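# Four arms lay jointed cable runway on three supports

## Task

Place the hinged cable runway so it rests on all three supports, sitting between each support's lugs, with one of its ends on the tall support; then open the grippers and withdraw the arms, because the runway must stay in that position on its own without any robot holding it.

## Robot and tools

Setup: four identical i2rt Big YAM arms named arm1, arm2, arm3 and arm4. Each has six revolute joints, a two-finger gripper and a wrist camera. Two fixed room cameras, cam_high and cam_low, also watch the scene. A fully extended arm puts its hand roughly 1.0 m from its joint1 axis. Every arm is commanded only in joint space. No tool takes Cartesian positions.

Frames: the scene has one common frame, with its origin on the floor and +z up. The hand point lies halfway between the fingertips. The hand's z axis runs along the fingers, and its y axis is the direction in which the fingers open and close. The base poses of the arms are never printed, so judge layout from the images. With joints 1 and 6 at zero and the hand level and facing forward, the wrist camera sits above the hand and looks toward the fingertips.

Joint conventions. All targets are absolute. Arm joints are in radians and the gripper is in metres. The number after ± is the tolerance within which a joint counts as arrived.
- joint1_rad, -2.879 to 2.879, ±0.045: base yaw. Positive turns counter-clockwise seen from above. At 0 the arm extends the way its foot faces.
- joint2_rad, 0 to 3.141, ±0.14: shoulder. At 0 the upper arm lies roughly level, pointing back. Increasing it raises the arm and then swings it forward.
- joint3_rad, 0 to 3.019, ±0.09: elbow. At 0 the forearm is folded flat against the upper arm. Increasing it opens the elbow.
- joint4_rad, -1.692 to 1.57, ±0.055: hand pitch. Positive tips the fingers up.
- joint5_rad, -1.57 to 1.57, ±0.03: sideways hand swing. Positive goes toward the arm's right.
- joint6_rad, -2.094 to 2.094, ±0.035: hand roll. Positive is clockwise when viewed from behind the hand.
- gripper_m, 0 to 0.093, ±0.003: the gap between the fingertips. Grip force tops out at roughly 50–62 N per pad, and is lower on some grippers.

Joints do not all move at the same speed, so the hand can sweep a wide, curved path between two postures. Plan intermediate postures where needed.

Tools:
- execute_actions(actions, cameras). actions is a list holding exactly one action object, or an empty list. An empty list just returns the state and images. The action is keyed by arm name. Each arm's value is {"joints": {...}}, which maps any subset of the seven joint names above to absolute target values. Every arm named in the action starts moving at the same moment, and each may finish at a different time. An arm or joint you leave out can still be driving toward an earlier target. cameras is an optional list of names chosen from arm1_cam_wrist to arm4_cam_wrist, cam_high, cam_low, or "all". If you omit it or pass null, you get every camera. An empty list returns no images. If any key is unknown or any value is out of range, the whole call is rejected and no arm moves. Example: {"actions":[{"arm1":{"joints":{"gripper_m":0.05}},"arm2":{"joints":{"joint1_rad":0.3}}}],"cameras":["cam_high"]}.
- wait(seconds), from 0 to 10. It sends no new command and returns the same report as an empty action.
- zoom_image(camera, region). region is [x0, y0, x1, y1] in pixels, with the origin at the top-left, and is at most 504×504. It works only on full images from the latest result.
- finished_scene(scene). Pass the current scene's number. This ends the scene for good, and the runway must already be resting correctly. Ending a reply without calling a tool ends everything.

Reading results: the "pictures" line lists the cameras in the same order as the images that follow. joint_status reports how each commanded joint ended:
- "off_target": the joint stopped short and may still be pushing.
- "contact_stop" or "time_out": the joint now holds where it stopped. A joint that timed out can keep a nearby target and keep pushing, and on_its_own will list it.
- "not_followed": a self- and inter-arm collision check blocked that arm's targets. This comes with a "joint command not followed" line and usually a "cause:" line. Any gripper target in the same action still runs. The blocked targets may be retried on later actions until you give new, valid ones.
on_its_own covers joints you did not command this call; "held at" there gives the target, not the actual position. To stop a joint from pushing, command its currently reported position. Very small target changes may produce no motion. If a result reports a stop, the later calls in that same reply are skipped.

Heat: carrying a load warms the motors, and this continues while you are thinking. At 85 °C a MOTOR HOT warning appears. At 100 °C an OVER-TEMPERATURE FAULT appears: that arm goes limp, drops whatever it holds, and shows "limit_stop_at_motor_heat" until it cools. After that, resend its targets. Joints holding weight slowly sag. Between replies the arms keep your last command.

Things to avoid:
- Knocking anything off the work area or onto the floor, which fails the task.
- Hard presses between two arms, which fail the run. Hard hits can too. No state line tells you arms are touching. The collision check does not cover fingers, gripper housings or wrist cameras, and it can react too late.
- Long hard pushes against objects. The arms do not stop on contact and can overheat.
- Dropping, slipping or slamming the runway.

At the end, open every gripper and move all arms clear.

Each tool is called after ">>>" as name(argument=value, ...) on one line, values as JSON.

## Session

>>> execute_actions(actions=[])

Scene clock: 0.00 s.
arm1.joint_positions: joint1_rad=-0.418 joint2_rad=+0.593 joint3_rad=+1.366 joint4_rad=-1.387 joint5_rad=+0.228 joint6_rad=+0.157 gripper_m=+0.095
arm1.joint_status: not commanded
arm1.hand: x=-0.9325 y=-0.3230 z=+1.5253 quat_wxyz=(-0.440, -0.268, -0.846, +0.140) (m; scene frame)
arm2.joint_positions: joint1_rad=-0.422 joint2_rad=+0.640 joint3_rad=+1.330 joint4_rad=-1.170 joint5_rad=-0.254 joint6_rad=-0.244 gripper_m=+0.094
arm2.joint_status: not commanded
arm2.hand: x=-0.1466 y=-0.4116 z=+1.5532 quat_wxyz=(-0.430, +0.566, -0.638, -0.295) (m; scene frame)
arm3.joint_positions: joint1_rad=-0.426 joint2_rad=+0.618 joint3_rad=+1.395 joint4_rad=-1.163 joint5_rad=+0.156 joint6_rad=-0.013 gripper_m=+0.095
arm3.joint_status: not commanded
arm3.hand: x=+0.0958 y=+0.0958 z=+1.6161 quat_wxyz=(-0.280, -0.683, -0.460, +0.493) (m; scene frame)
arm4.joint_positions: joint1_rad=+0.342 joint2_rad=+0.626 joint3_rad=+1.375 joint4_rad=-1.321 joint5_rad=-0.009 joint6_rad=-0.182 gripper_m=+0.094
arm4.joint_status: not commanded
arm4.hand: x=+0.9025 y=-0.2330 z=+1.5398 quat_wxyz=(-0.050, -0.841, -0.258, +0.473) (m; scene frame)
pictures: arm1_cam_wrist, arm2_cam_wrist, arm3_cam_wrist, arm4_cam_wrist, cam_high, cam_low
Images, in order (width x height): arm1_cam_wrist 616x616, arm2_cam_wrist 616x616, arm3_cam_wrist 616x616, arm4_cam_wrist 616x616, cam_high 896x504, cam_low 896x504.

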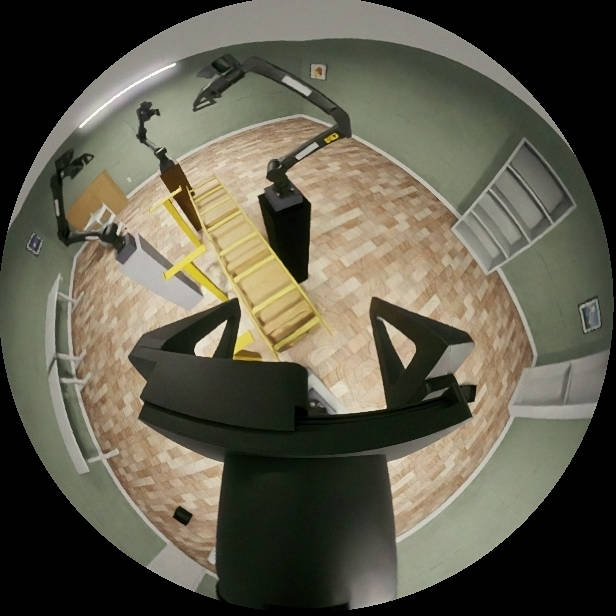

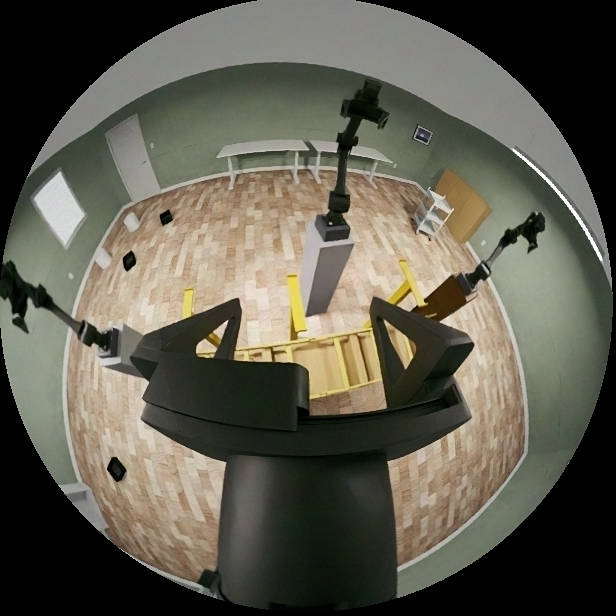

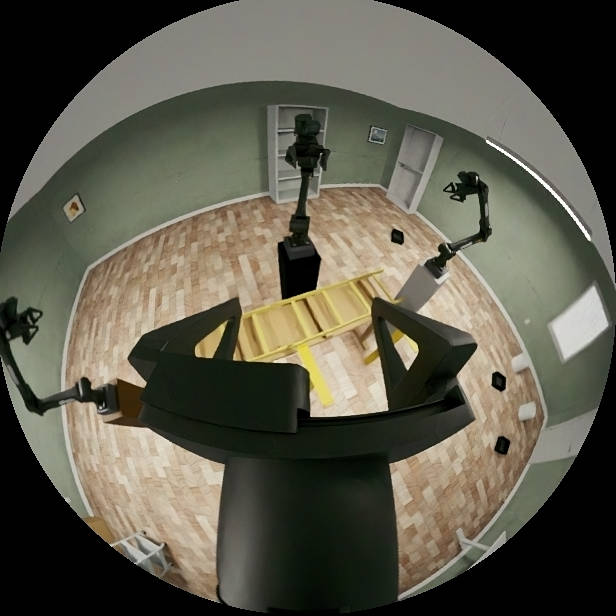

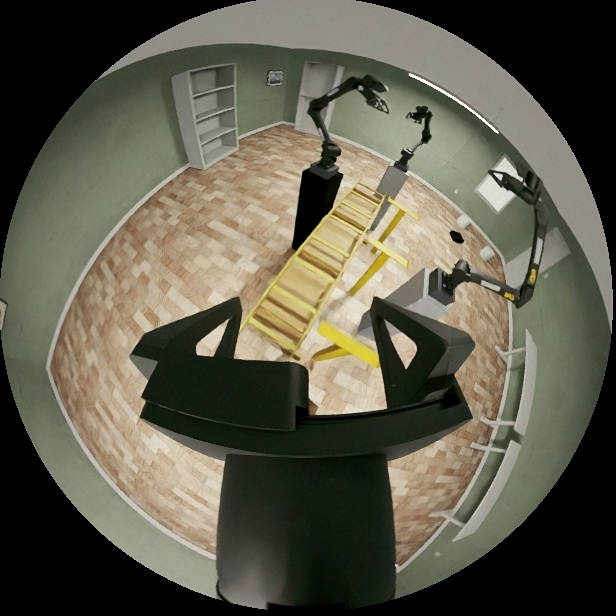

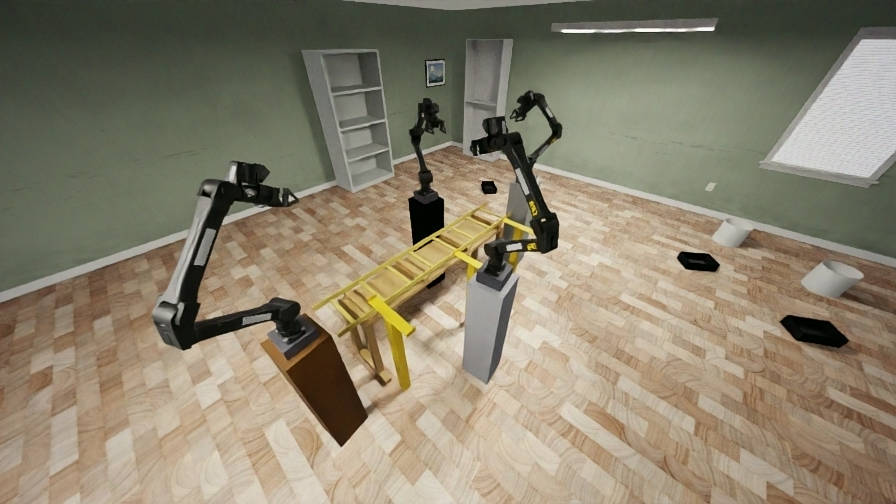

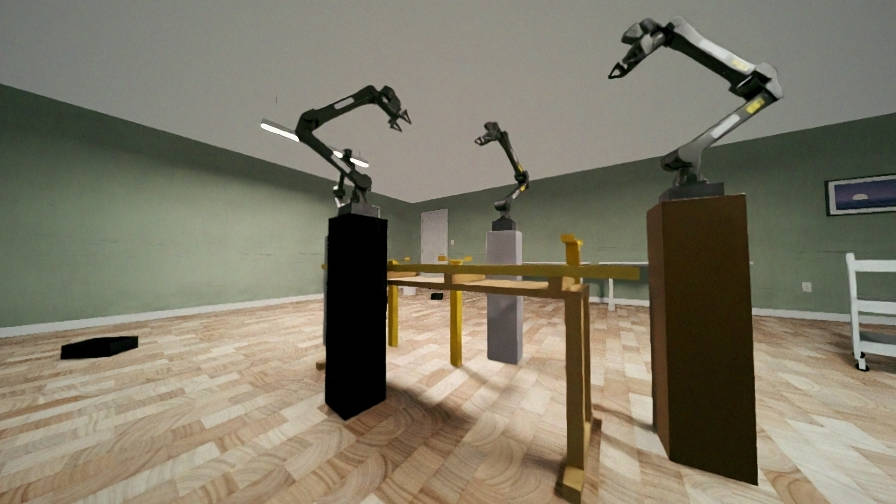

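>>> zoom_image(camera="cam_high", region=[280, 160, 600, 420])

>>> zoom_image(camera="cam_low", region=[300, 200, 700, 400])

>>> zoom_image(camera="arm4_cam_wrist", region=[220, 150, 460, 390])

>>> zoom_image(camera="arm1_cam_wrist", region=[130, 150, 370, 390])

Region (280, 160, 600, 420) of cam_high's 896x504 image, scaled by 1.575, with more detail than that image has; it fills the top 410 rows of this view, and the rest is white.

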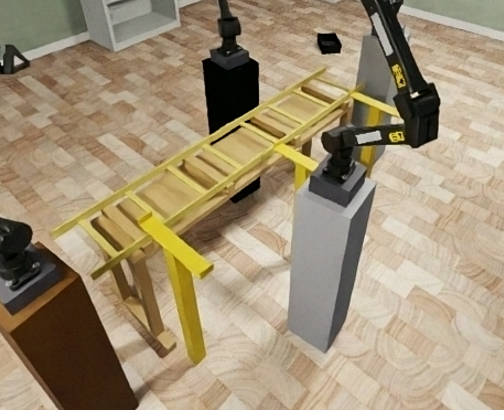

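Region (300, 200, 700, 400) of cam_low's 896x504 image, scaled by 1.260, with more detail than that image has.

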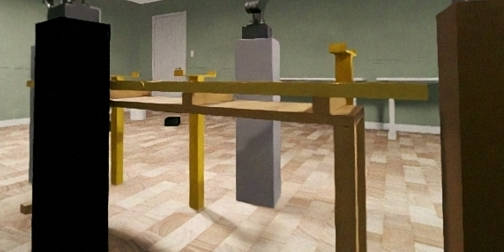

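Region (220, 150, 460, 390) of arm4_cam_wrist's 616x616 image, scaled by 2.100, with more detail than that image has.

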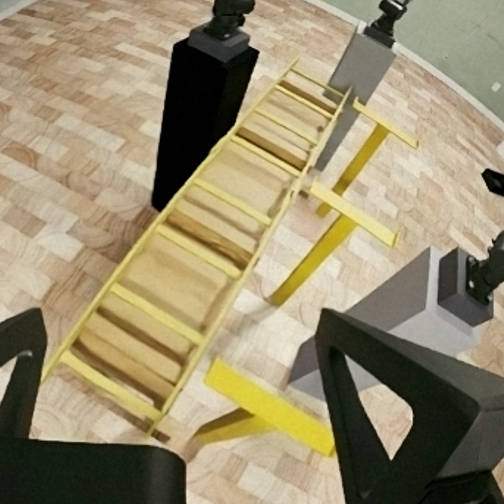

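Region (130, 150, 370, 390) of arm1_cam_wrist's 616x616 image, scaled by 2.100, with more detail than that image has.

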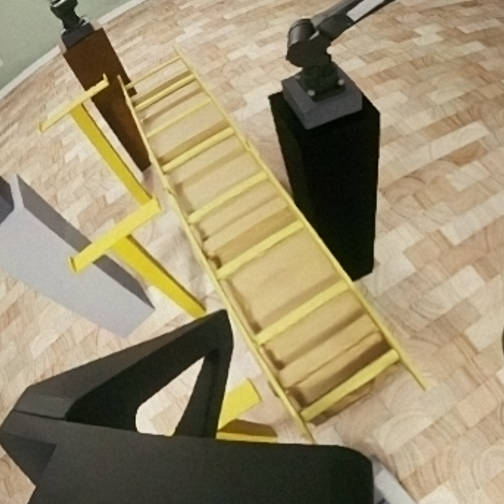

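>>> execute_actions(actions=[{"arm1":{"joints":{"joint1_rad":0.2}},"arm2":{"joints":{"joint3_rad":0.9}},"arm3":{"joints":{"joint2_rad":0.2}},"arm4":{"joints":{"joint4_rad":-0.7}}}], cameras=["arm1_cam_wrist","cam_high"])

Scene clock: 16.37 s.
arm1.joint_positions: joint1_rad=+0.190 joint2_rad=+0.593 joint3_rad=+1.366 joint4_rad=-1.387 joint5_rad=+0.228 joint6_rad=+0.157 gripper_m=+0.095
arm1.joint_status: all done
arm1.hand: x=-0.9045 y=-0.1942 z=+1.5260 quat_wxyz=(-0.463, -0.004, -0.886, -0.001) (m; scene frame)
arm2.joint_positions: joint1_rad=-0.422 joint2_rad=+0.641 joint3_rad=+0.904 joint4_rad=-1.170 joint5_rad=-0.254 joint6_rad=-0.244 gripper_m=+0.094
arm2.joint_status: all done
arm2.hand: x=-0.1408 y=-0.4062 z=+1.3312 quat_wxyz=(-0.249, +0.599, -0.725, -0.231) (m; scene frame)
arm3.joint_positions: joint1_rad=-0.426 joint2_rad=+0.193 joint3_rad=+1.420 joint4_rad=-1.163 joint5_rad=+0.156 joint6_rad=-0.013 gripper_m=+0.095
arm3.joint_status: all done
arm3.hand: x=+0.1586 y=+0.3031 z=+1.6766 quat_wxyz=(-0.390, -0.574, -0.362, +0.623) (m; scene frame)
arm4.joint_positions: joint1_rad=+0.342 joint2_rad=+0.626 joint3_rad=+1.375 joint4_rad=-0.723 joint5_rad=-0.009 joint6_rad=-0.182 gripper_m=+0.094
arm4.joint_status: all done
arm4.hand: x=+0.8663 y=-0.2504 z=+1.6789 quat_wxyz=(-0.076, -0.669, -0.209, +0.710) (m; scene frame)
pictures: arm1_cam_wrist, cam_high
Images, in order (width x height): arm1_cam_wrist 616x616, cam_high 896x504.

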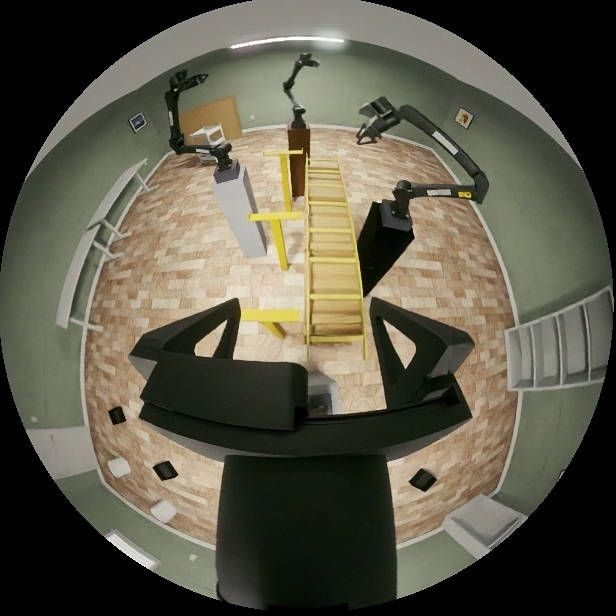

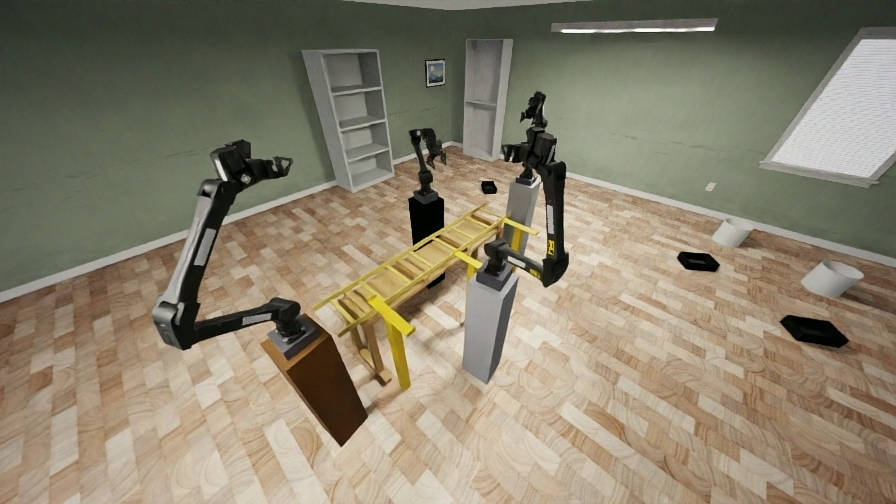

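>>> zoom_image(camera="arm1_cam_wrist", region=[235, 140, 395, 260])

>>> zoom_image(camera="arm1_cam_wrist", region=[235, 240, 395, 380])

>>> zoom_image(camera="cam_high", region=[305, 250, 465, 350])

>>> zoom_image(camera="cam_high", region=[390, 195, 550, 295])

Region (235, 140, 395, 260) of arm1_cam_wrist's 616x616 image, scaled by 3.150, with more detail than that image has; it fills the top 378 rows of this view, and the rest is white.

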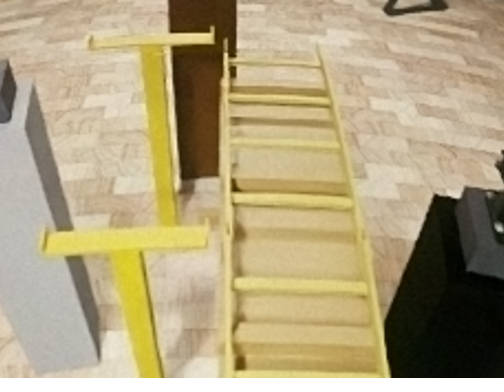

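Region (235, 240, 395, 380) of arm1_cam_wrist's 616x616 image, scaled by 3.150, with more detail than that image has; it fills the top 441 rows of this view, and the rest is white.

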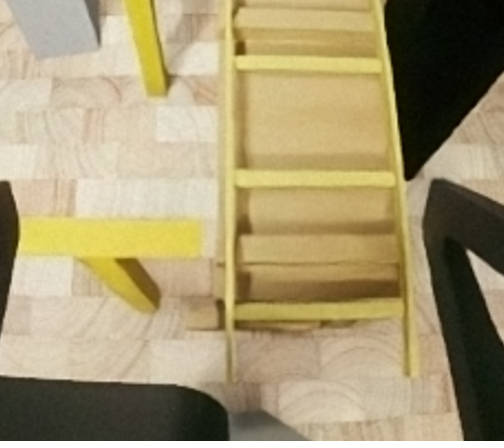

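Region (305, 250, 465, 350) of cam_high's 896x504 image, scaled by 3.150, with more detail than that image has; it fills the top 315 rows of this view, and the rest is white.

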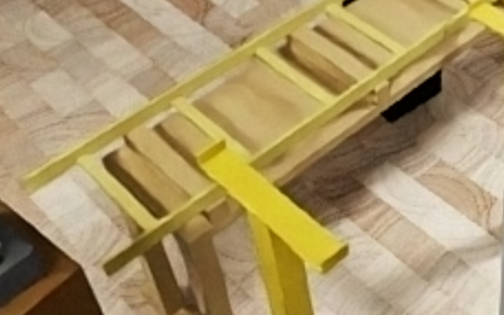

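Region (390, 195, 550, 295) of cam_high's 896x504 image, scaled by 3.150, with more detail than that image has; it fills the top 315 rows of this view, and the rest is white.

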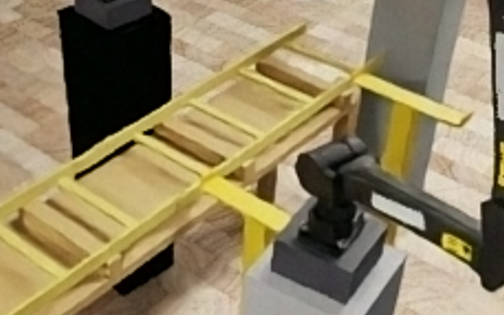

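>>> execute_actions(actions=[{"arm1":{"joints":{"joint1_rad":-0.454,"joint2_rad":1.735,"joint3_rad":0.806,"joint4_rad":-0.642,"joint5_rad":0,"joint6_rad":-1.938}},"arm2":{"joints":{"joint1_rad":0.394,"joint2_rad":1.656,"joint3_rad":0.639,"joint4_rad":-0.554,"joint5_rad":0,"joint6_rad":0.289}},"arm3":{"joints":{"joint1_rad":0.066,"joint2_rad":2.402,"joint3_rad":1.933,"joint4_rad":-1.102,"joint5_rad":0,"joint6_rad":0.199}},"arm4":{"joints":{"joint1_rad":0.482,"joint2_rad":1.805,"joint3_rad":0.896,"joint4_rad":-0.662,"joint5_rad":0,"joint6_rad":-1.039}}}])

Scene clock: 57.77 s.
arm1.joint_positions: joint1_rad=-0.454 joint2_rad=+1.735 joint3_rad=+0.805 joint4_rad=-0.652 joint5_rad=+0.003 joint6_rad=-1.928 gripper_m=+0.095
arm1.joint_status: all done
arm1.hand: x=-0.7809 y=-0.3478 z=+0.9383 quat_wxyz=(+0.005, +0.701, -0.713, -0.012) (m; scene frame)
arm2.joint_positions: joint1_rad=+0.392 joint2_rad=+1.646 joint3_rad=+0.643 joint4_rad=-0.567 joint5_rad=-0.002 joint6_rad=+0.279 gripper_m=+0.094
arm2.joint_status: all done
arm2.hand: x=-0.3318 y=-0.3606 z=+0.9434 quat_wxyz=(+0.003, +0.711, -0.703, +0.005) (m; scene frame)
arm3.joint_positions: joint1_rad=+0.054 joint2_rad=+2.407 joint3_rad=+1.927 joint4_rad=-1.099 joint5_rad=+0.004 joint6_rad=+0.191 gripper_m=+0.095
arm3.joint_status: all done
arm3.hand: x=+0.3158 y=-0.3544 z=+0.9512 quat_wxyz=(+0.002, -0.708, -0.706, +0.007) (m; scene frame)
arm4.joint_positions: joint1_rad=+0.472 joint2_rad=+1.801 joint3_rad=+0.884 joint4_rad=-0.664 joint5_rad=-0.001 joint6_rad=-1.023 gripper_m=+0.094
arm4.joint_status: all done
arm4.hand: x=+0.7764 y=-0.3331 z=+0.9381 quat_wxyz=(+0.003, -0.713, -0.701, -0.011) (m; scene frame)
pictures: arm1_cam_wrist, arm2_cam_wrist, arm3_cam_wrist, arm4_cam_wrist, cam_high, cam_low
Images, in order (width x height): arm1_cam_wrist 616x616, arm2_cam_wrist 616x616, arm3_cam_wrist 616x616, arm4_cam_wrist 616x616, cam_high 896x504, cam_low 896x504.

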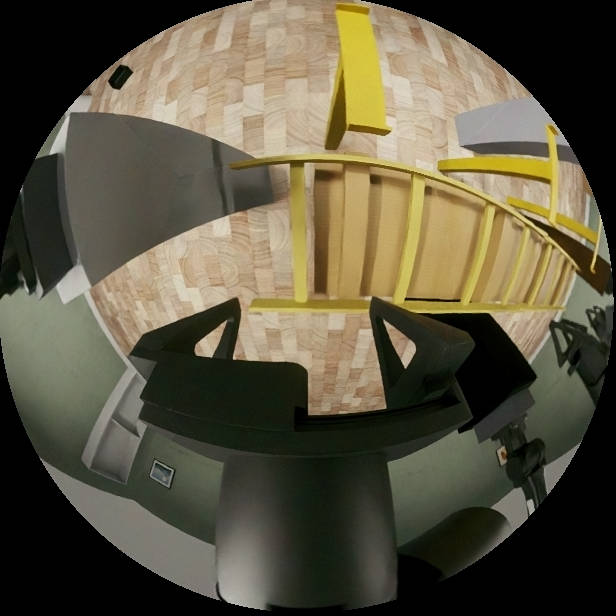

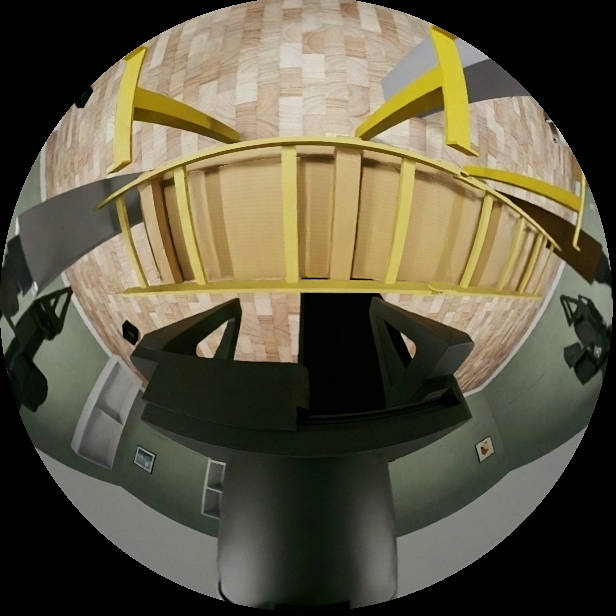

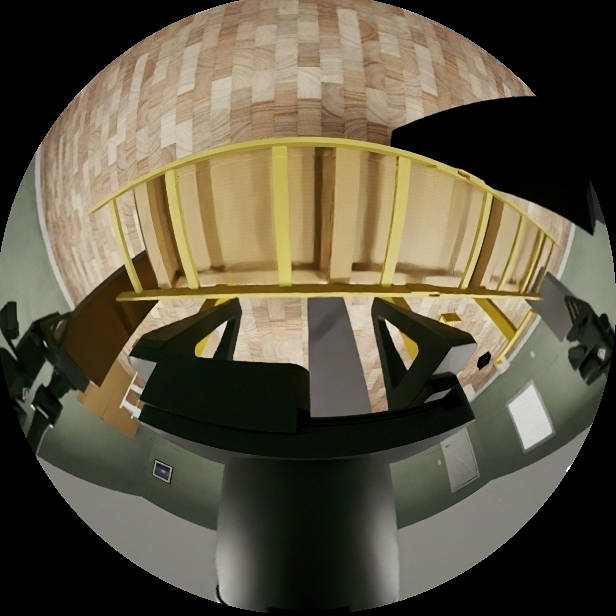

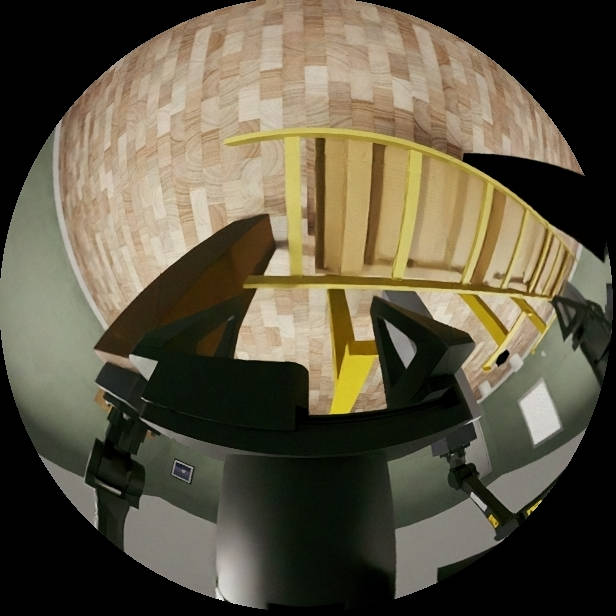

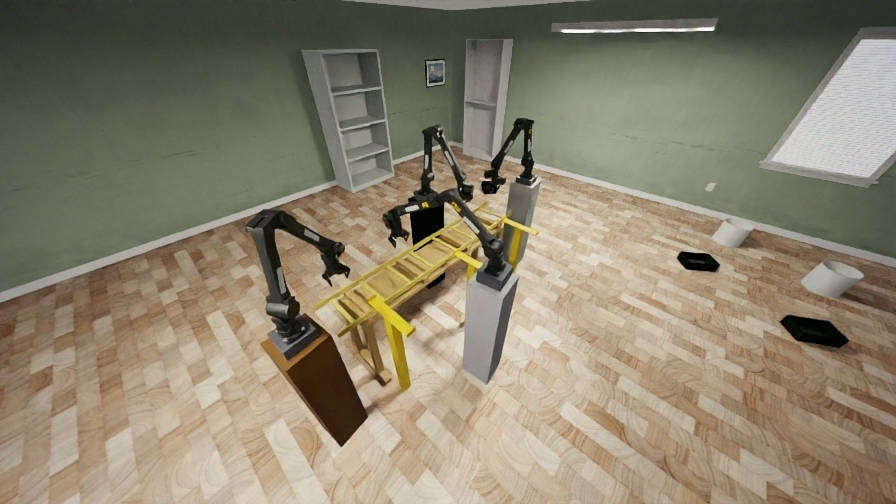

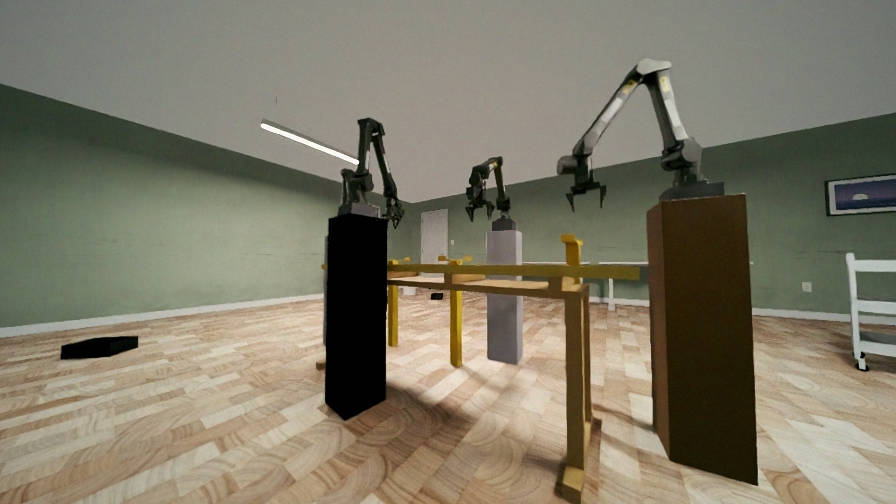

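>>> execute_actions(actions=[{"arm1":{"joints":{"joint1_rad":-0.505,"joint2_rad":2.018,"joint3_rad":0.75,"joint4_rad":-0.303,"joint6_rad":-1.994,"gripper_m":0.075}},"arm2":{"joints":{"joint1_rad":0.4825,"joint2_rad":2.029,"joint3_rad":0.6735,"joint4_rad":-0.216,"joint6_rad":0.378,"gripper_m":0.075}},"arm3":{"joints":{"joint1_rad":0.115,"joint2_rad":2.635,"joint3_rad":2.025,"joint4_rad":-0.961,"joint6_rad":0.248,"gripper_m":0.075}},"arm4":{"joints":{"joint1_rad":0.562,"joint2_rad":2.072,"joint3_rad":0.858,"joint4_rad":-0.357,"joint6_rad":-0.959,"gripper_m":0.075}}}])

Scene clock: 79.17 s.
arm1.joint_positions: joint1_rad=-0.499 joint2_rad=+2.026 joint3_rad=+0.751 joint4_rad=-0.312 joint5_rad=+0.002 joint6_rad=-1.984 gripper_m=+0.075
arm1.joint_status: all done
arm1.hand: x=-0.8065 y=-0.3546 z=+0.8271 quat_wxyz=(+0.005, +0.705, -0.709, -0.014) (m; scene frame)
arm2.joint_positions: joint1_rad=+0.482 joint2_rad=+2.022 joint3_rad=+0.658 joint4_rad=-0.229 joint5_rad=-0.001 joint6_rad=+0.368 gripper_m=+0.075
arm2.joint_status: all done
arm2.hand: x=-0.3580 y=-0.3735 z=+0.8305 quat_wxyz=(+0.007, +0.711, -0.703, +0.016) (m; scene frame)
arm3.joint_positions: joint1_rad=+0.119 joint2_rad=+2.652 joint3_rad=+2.000 joint4_rad=-0.970 joint5_rad=+0.003 joint6_rad=+0.240 gripper_m=+0.075
arm3.joint_status: all done
arm3.hand: x=+0.3567 y=-0.3407 z=+0.8101 quat_wxyz=(+0.021, -0.703, -0.711, -0.005) (m; scene frame)
arm4.joint_positions: joint1_rad=+0.561 joint2_rad=+2.076 joint3_rad=+0.852 joint4_rad=-0.371 joint5_rad=-0.001 joint6_rad=-0.975 gripper_m=+0.075
arm4.joint_status: all done
arm4.hand: x=+0.8087 y=-0.3525 z=+0.8275 quat_wxyz=(+0.002, -0.699, -0.715, -0.018) (m; scene frame)
pictures: arm1_cam_wrist, arm2_cam_wrist, arm3_cam_wrist, arm4_cam_wrist, cam_high, cam_low
Images, in order (width x height): arm1_cam_wrist 616x616, arm2_cam_wrist 616x616, arm3_cam_wrist 616x616, arm4_cam_wrist 616x616, cam_high 896x504, cam_low 896x504.

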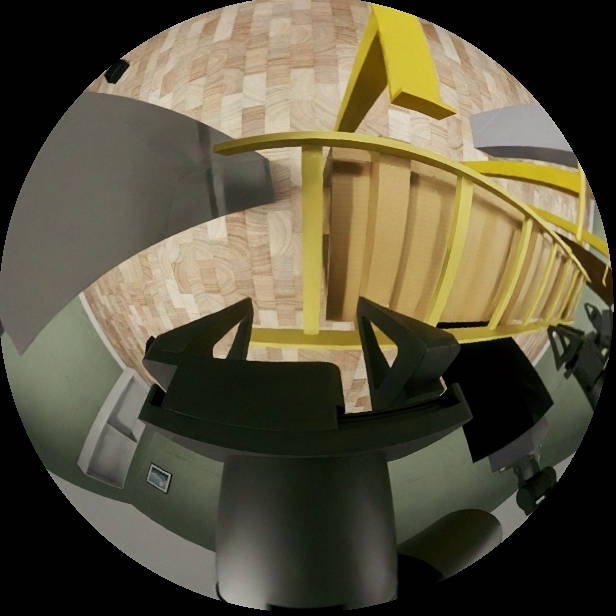

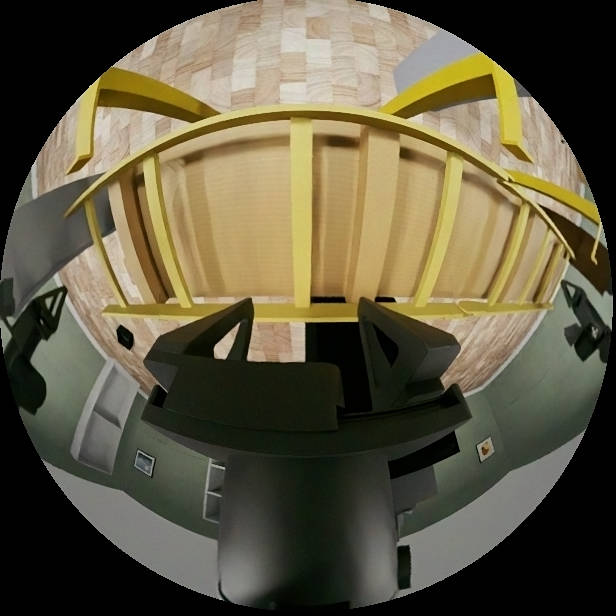

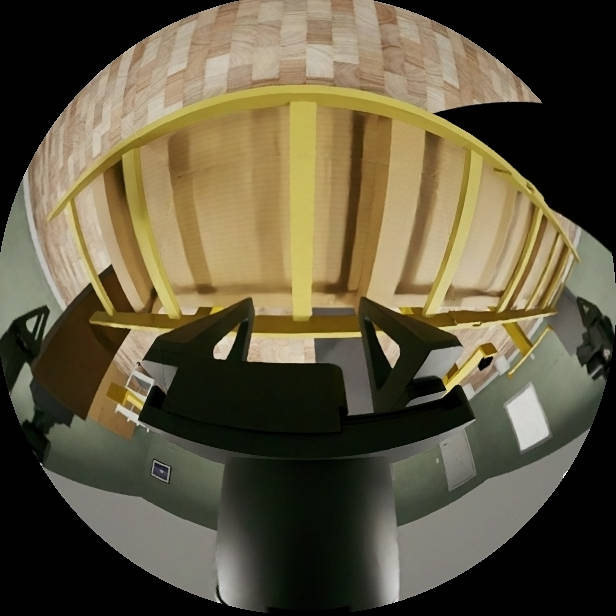

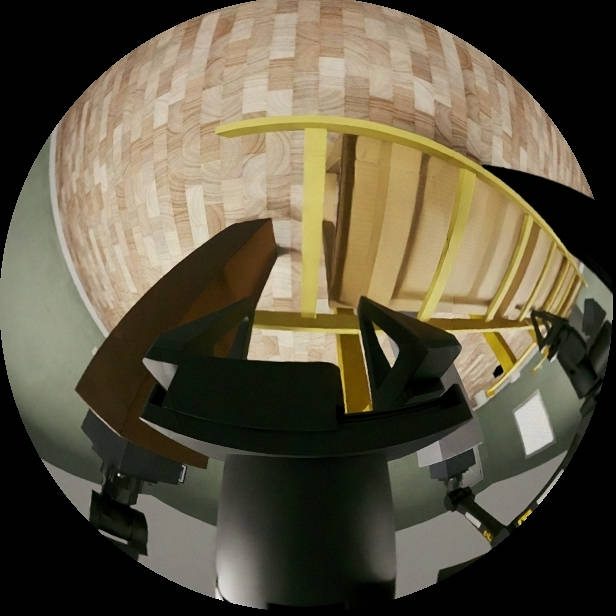

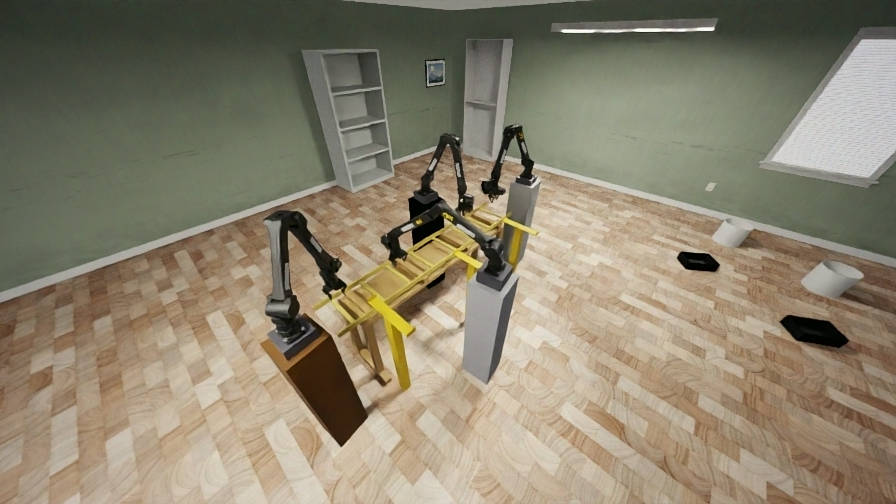

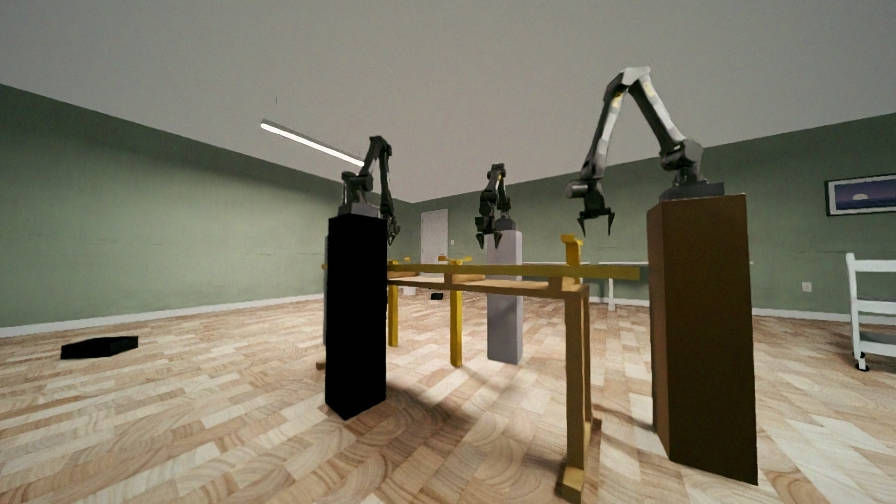

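>>> execute_actions(actions=[{"arm1":{"joints":{"joint1_rad":-0.53,"joint2_rad":2.325,"joint3_rad":0.8165,"joint4_rad":-0.034,"joint6_rad":-2.025}},"arm2":{"joints":{"joint1_rad":0.488,"joint2_rad":2.365,"joint3_rad":0.765,"joint4_rad":0.059,"joint6_rad":0.39}},"arm3":{"joints":{"joint1_rad":0.111,"joint2_rad":2.845,"joint3_rad":2.195,"joint4_rad":-0.905,"joint6_rad":0.25}},"arm4":{"joints":{"joint1_rad":0.588,"joint2_rad":2.356,"joint3_rad":0.93,"joint4_rad":-0.118,"joint6_rad":-0.925}}}])

Scene clock: 98.10 s.
arm1.joint_positions: joint1_rad=-0.519 joint2_rad=+2.336 joint3_rad=+0.816 joint4_rad=-0.044 joint5_rad=+0.002 joint6_rad=-2.015 gripper_m=+0.075
arm1.joint_status: all done
arm1.hand: x=-0.8129 y=-0.3595 z=+0.7268 quat_wxyz=(+0.001, +0.709, -0.705, -0.003) (m; scene frame)
arm2.joint_positions: joint1_rad=+0.482 joint2_rad=+2.364 joint3_rad=+0.762 joint4_rad=+0.046 joint5_rad=-0.001 joint6_rad=+0.380 gripper_m=+0.075
arm2.joint_status: all done
arm2.hand: x=-0.3609 y=-0.3658 z=+0.7282 quat_wxyz=(+0.000, +0.707, -0.707, -0.001) (m; scene frame)
arm3.joint_positions: joint1_rad=+0.119 joint2_rad=+2.852 joint3_rad=+2.158 joint4_rad=-0.910 joint5_rad=+0.003 joint6_rad=+0.242 gripper_m=+0.075
arm3.joint_status: all done
arm3.hand: x=+0.3588 y=-0.3522 z=+0.7228 quat_wxyz=(+0.013, -0.704, -0.711, +0.000) (m; scene frame)
arm4.joint_positions: joint1_rad=+0.575 joint2_rad=+2.359 joint3_rad=+0.923 joint4_rad=-0.133 joint5_rad=-0.001 joint6_rad=-0.941 gripper_m=+0.075
arm4.joint_status: all done
arm4.hand: x=+0.8108 y=-0.3562 z=+0.7281 quat_wxyz=(+0.005, -0.706, -0.708, -0.005) (m; scene frame)
pictures: arm1_cam_wrist, arm2_cam_wrist, arm3_cam_wrist, arm4_cam_wrist, cam_high, cam_low
Images, in order (width x height): arm1_cam_wrist 616x616, arm2_cam_wrist 616x616, arm3_cam_wrist 616x616, arm4_cam_wrist 616x616, cam_high 896x504, cam_low 896x504.

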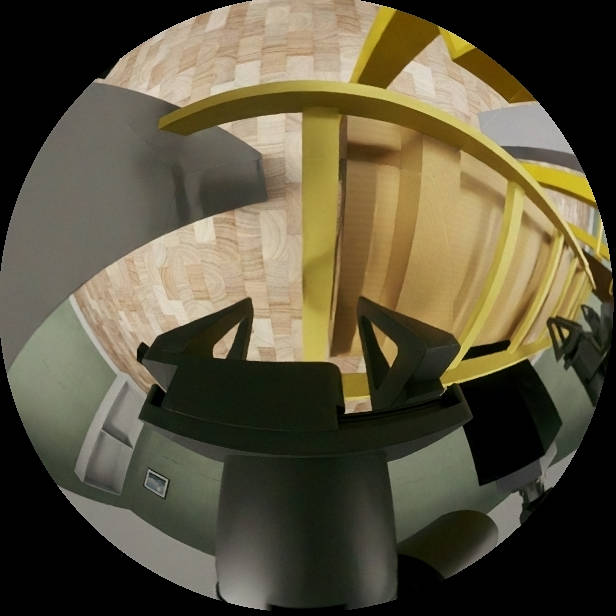

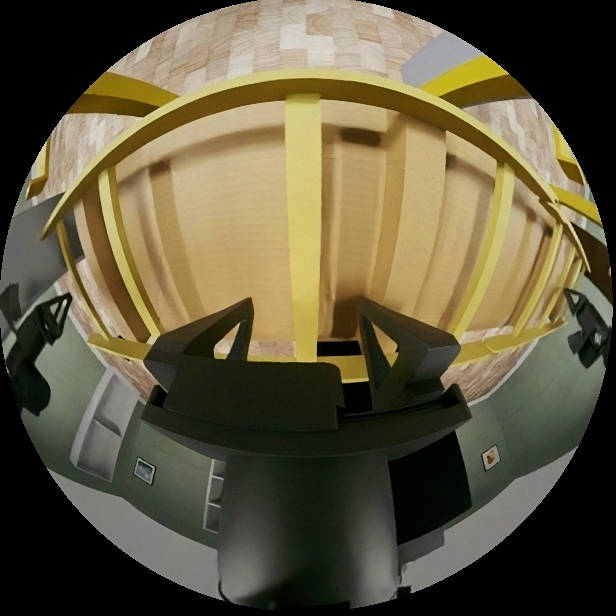

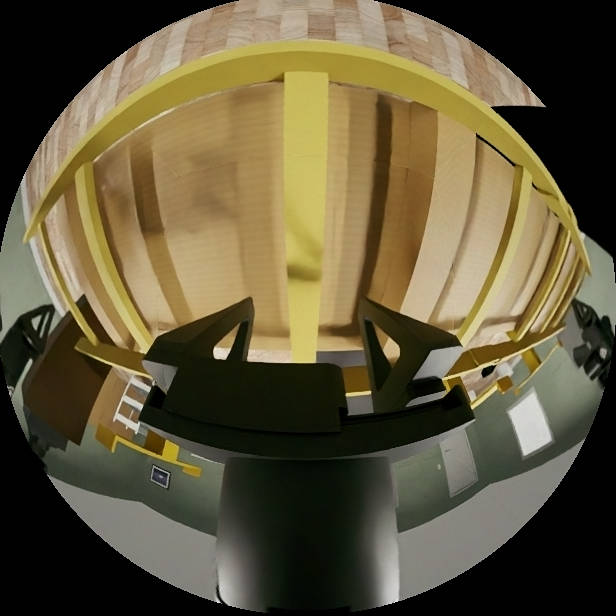

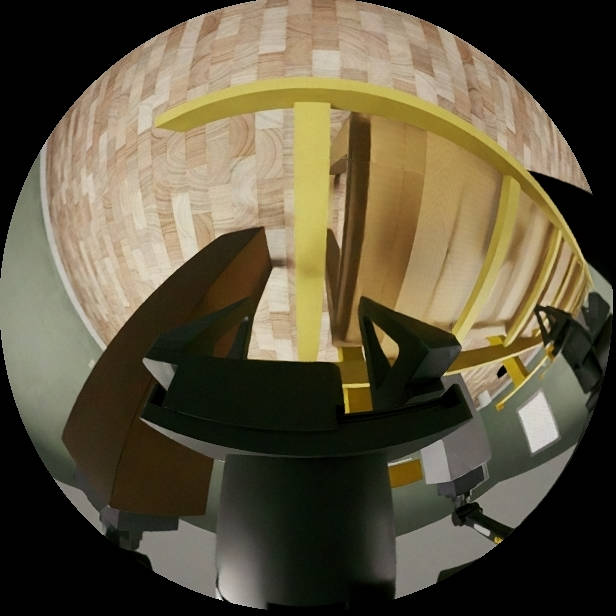

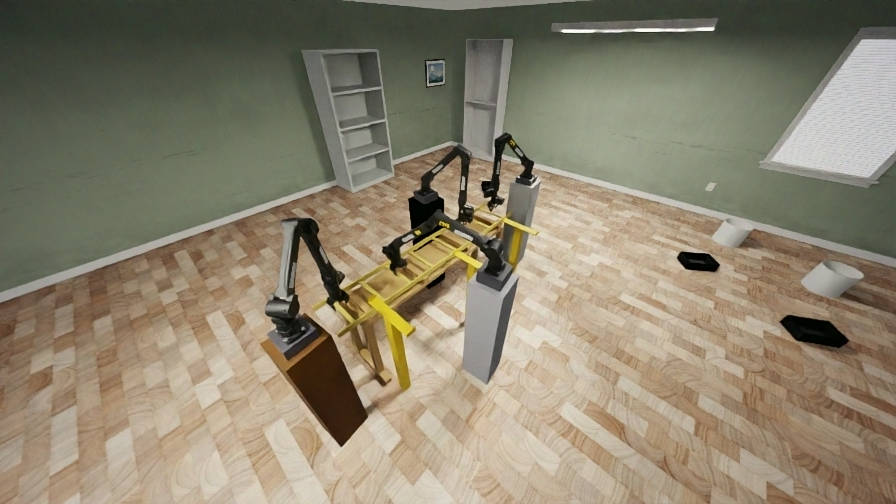

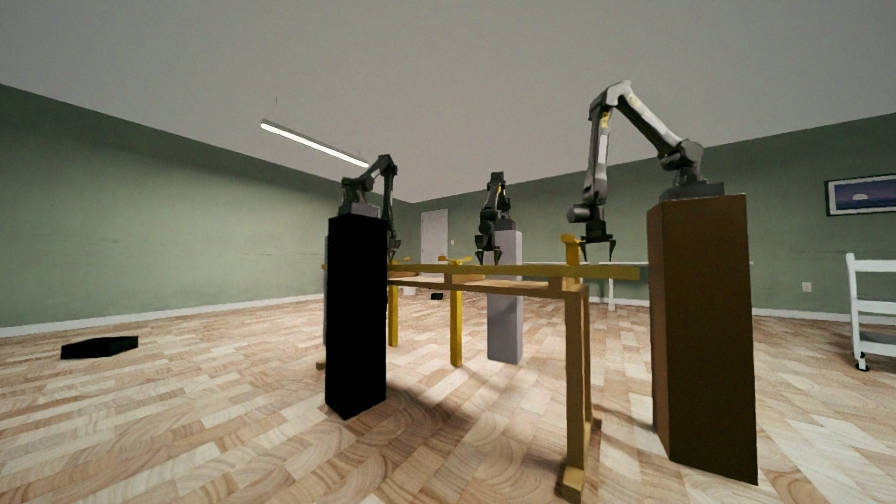

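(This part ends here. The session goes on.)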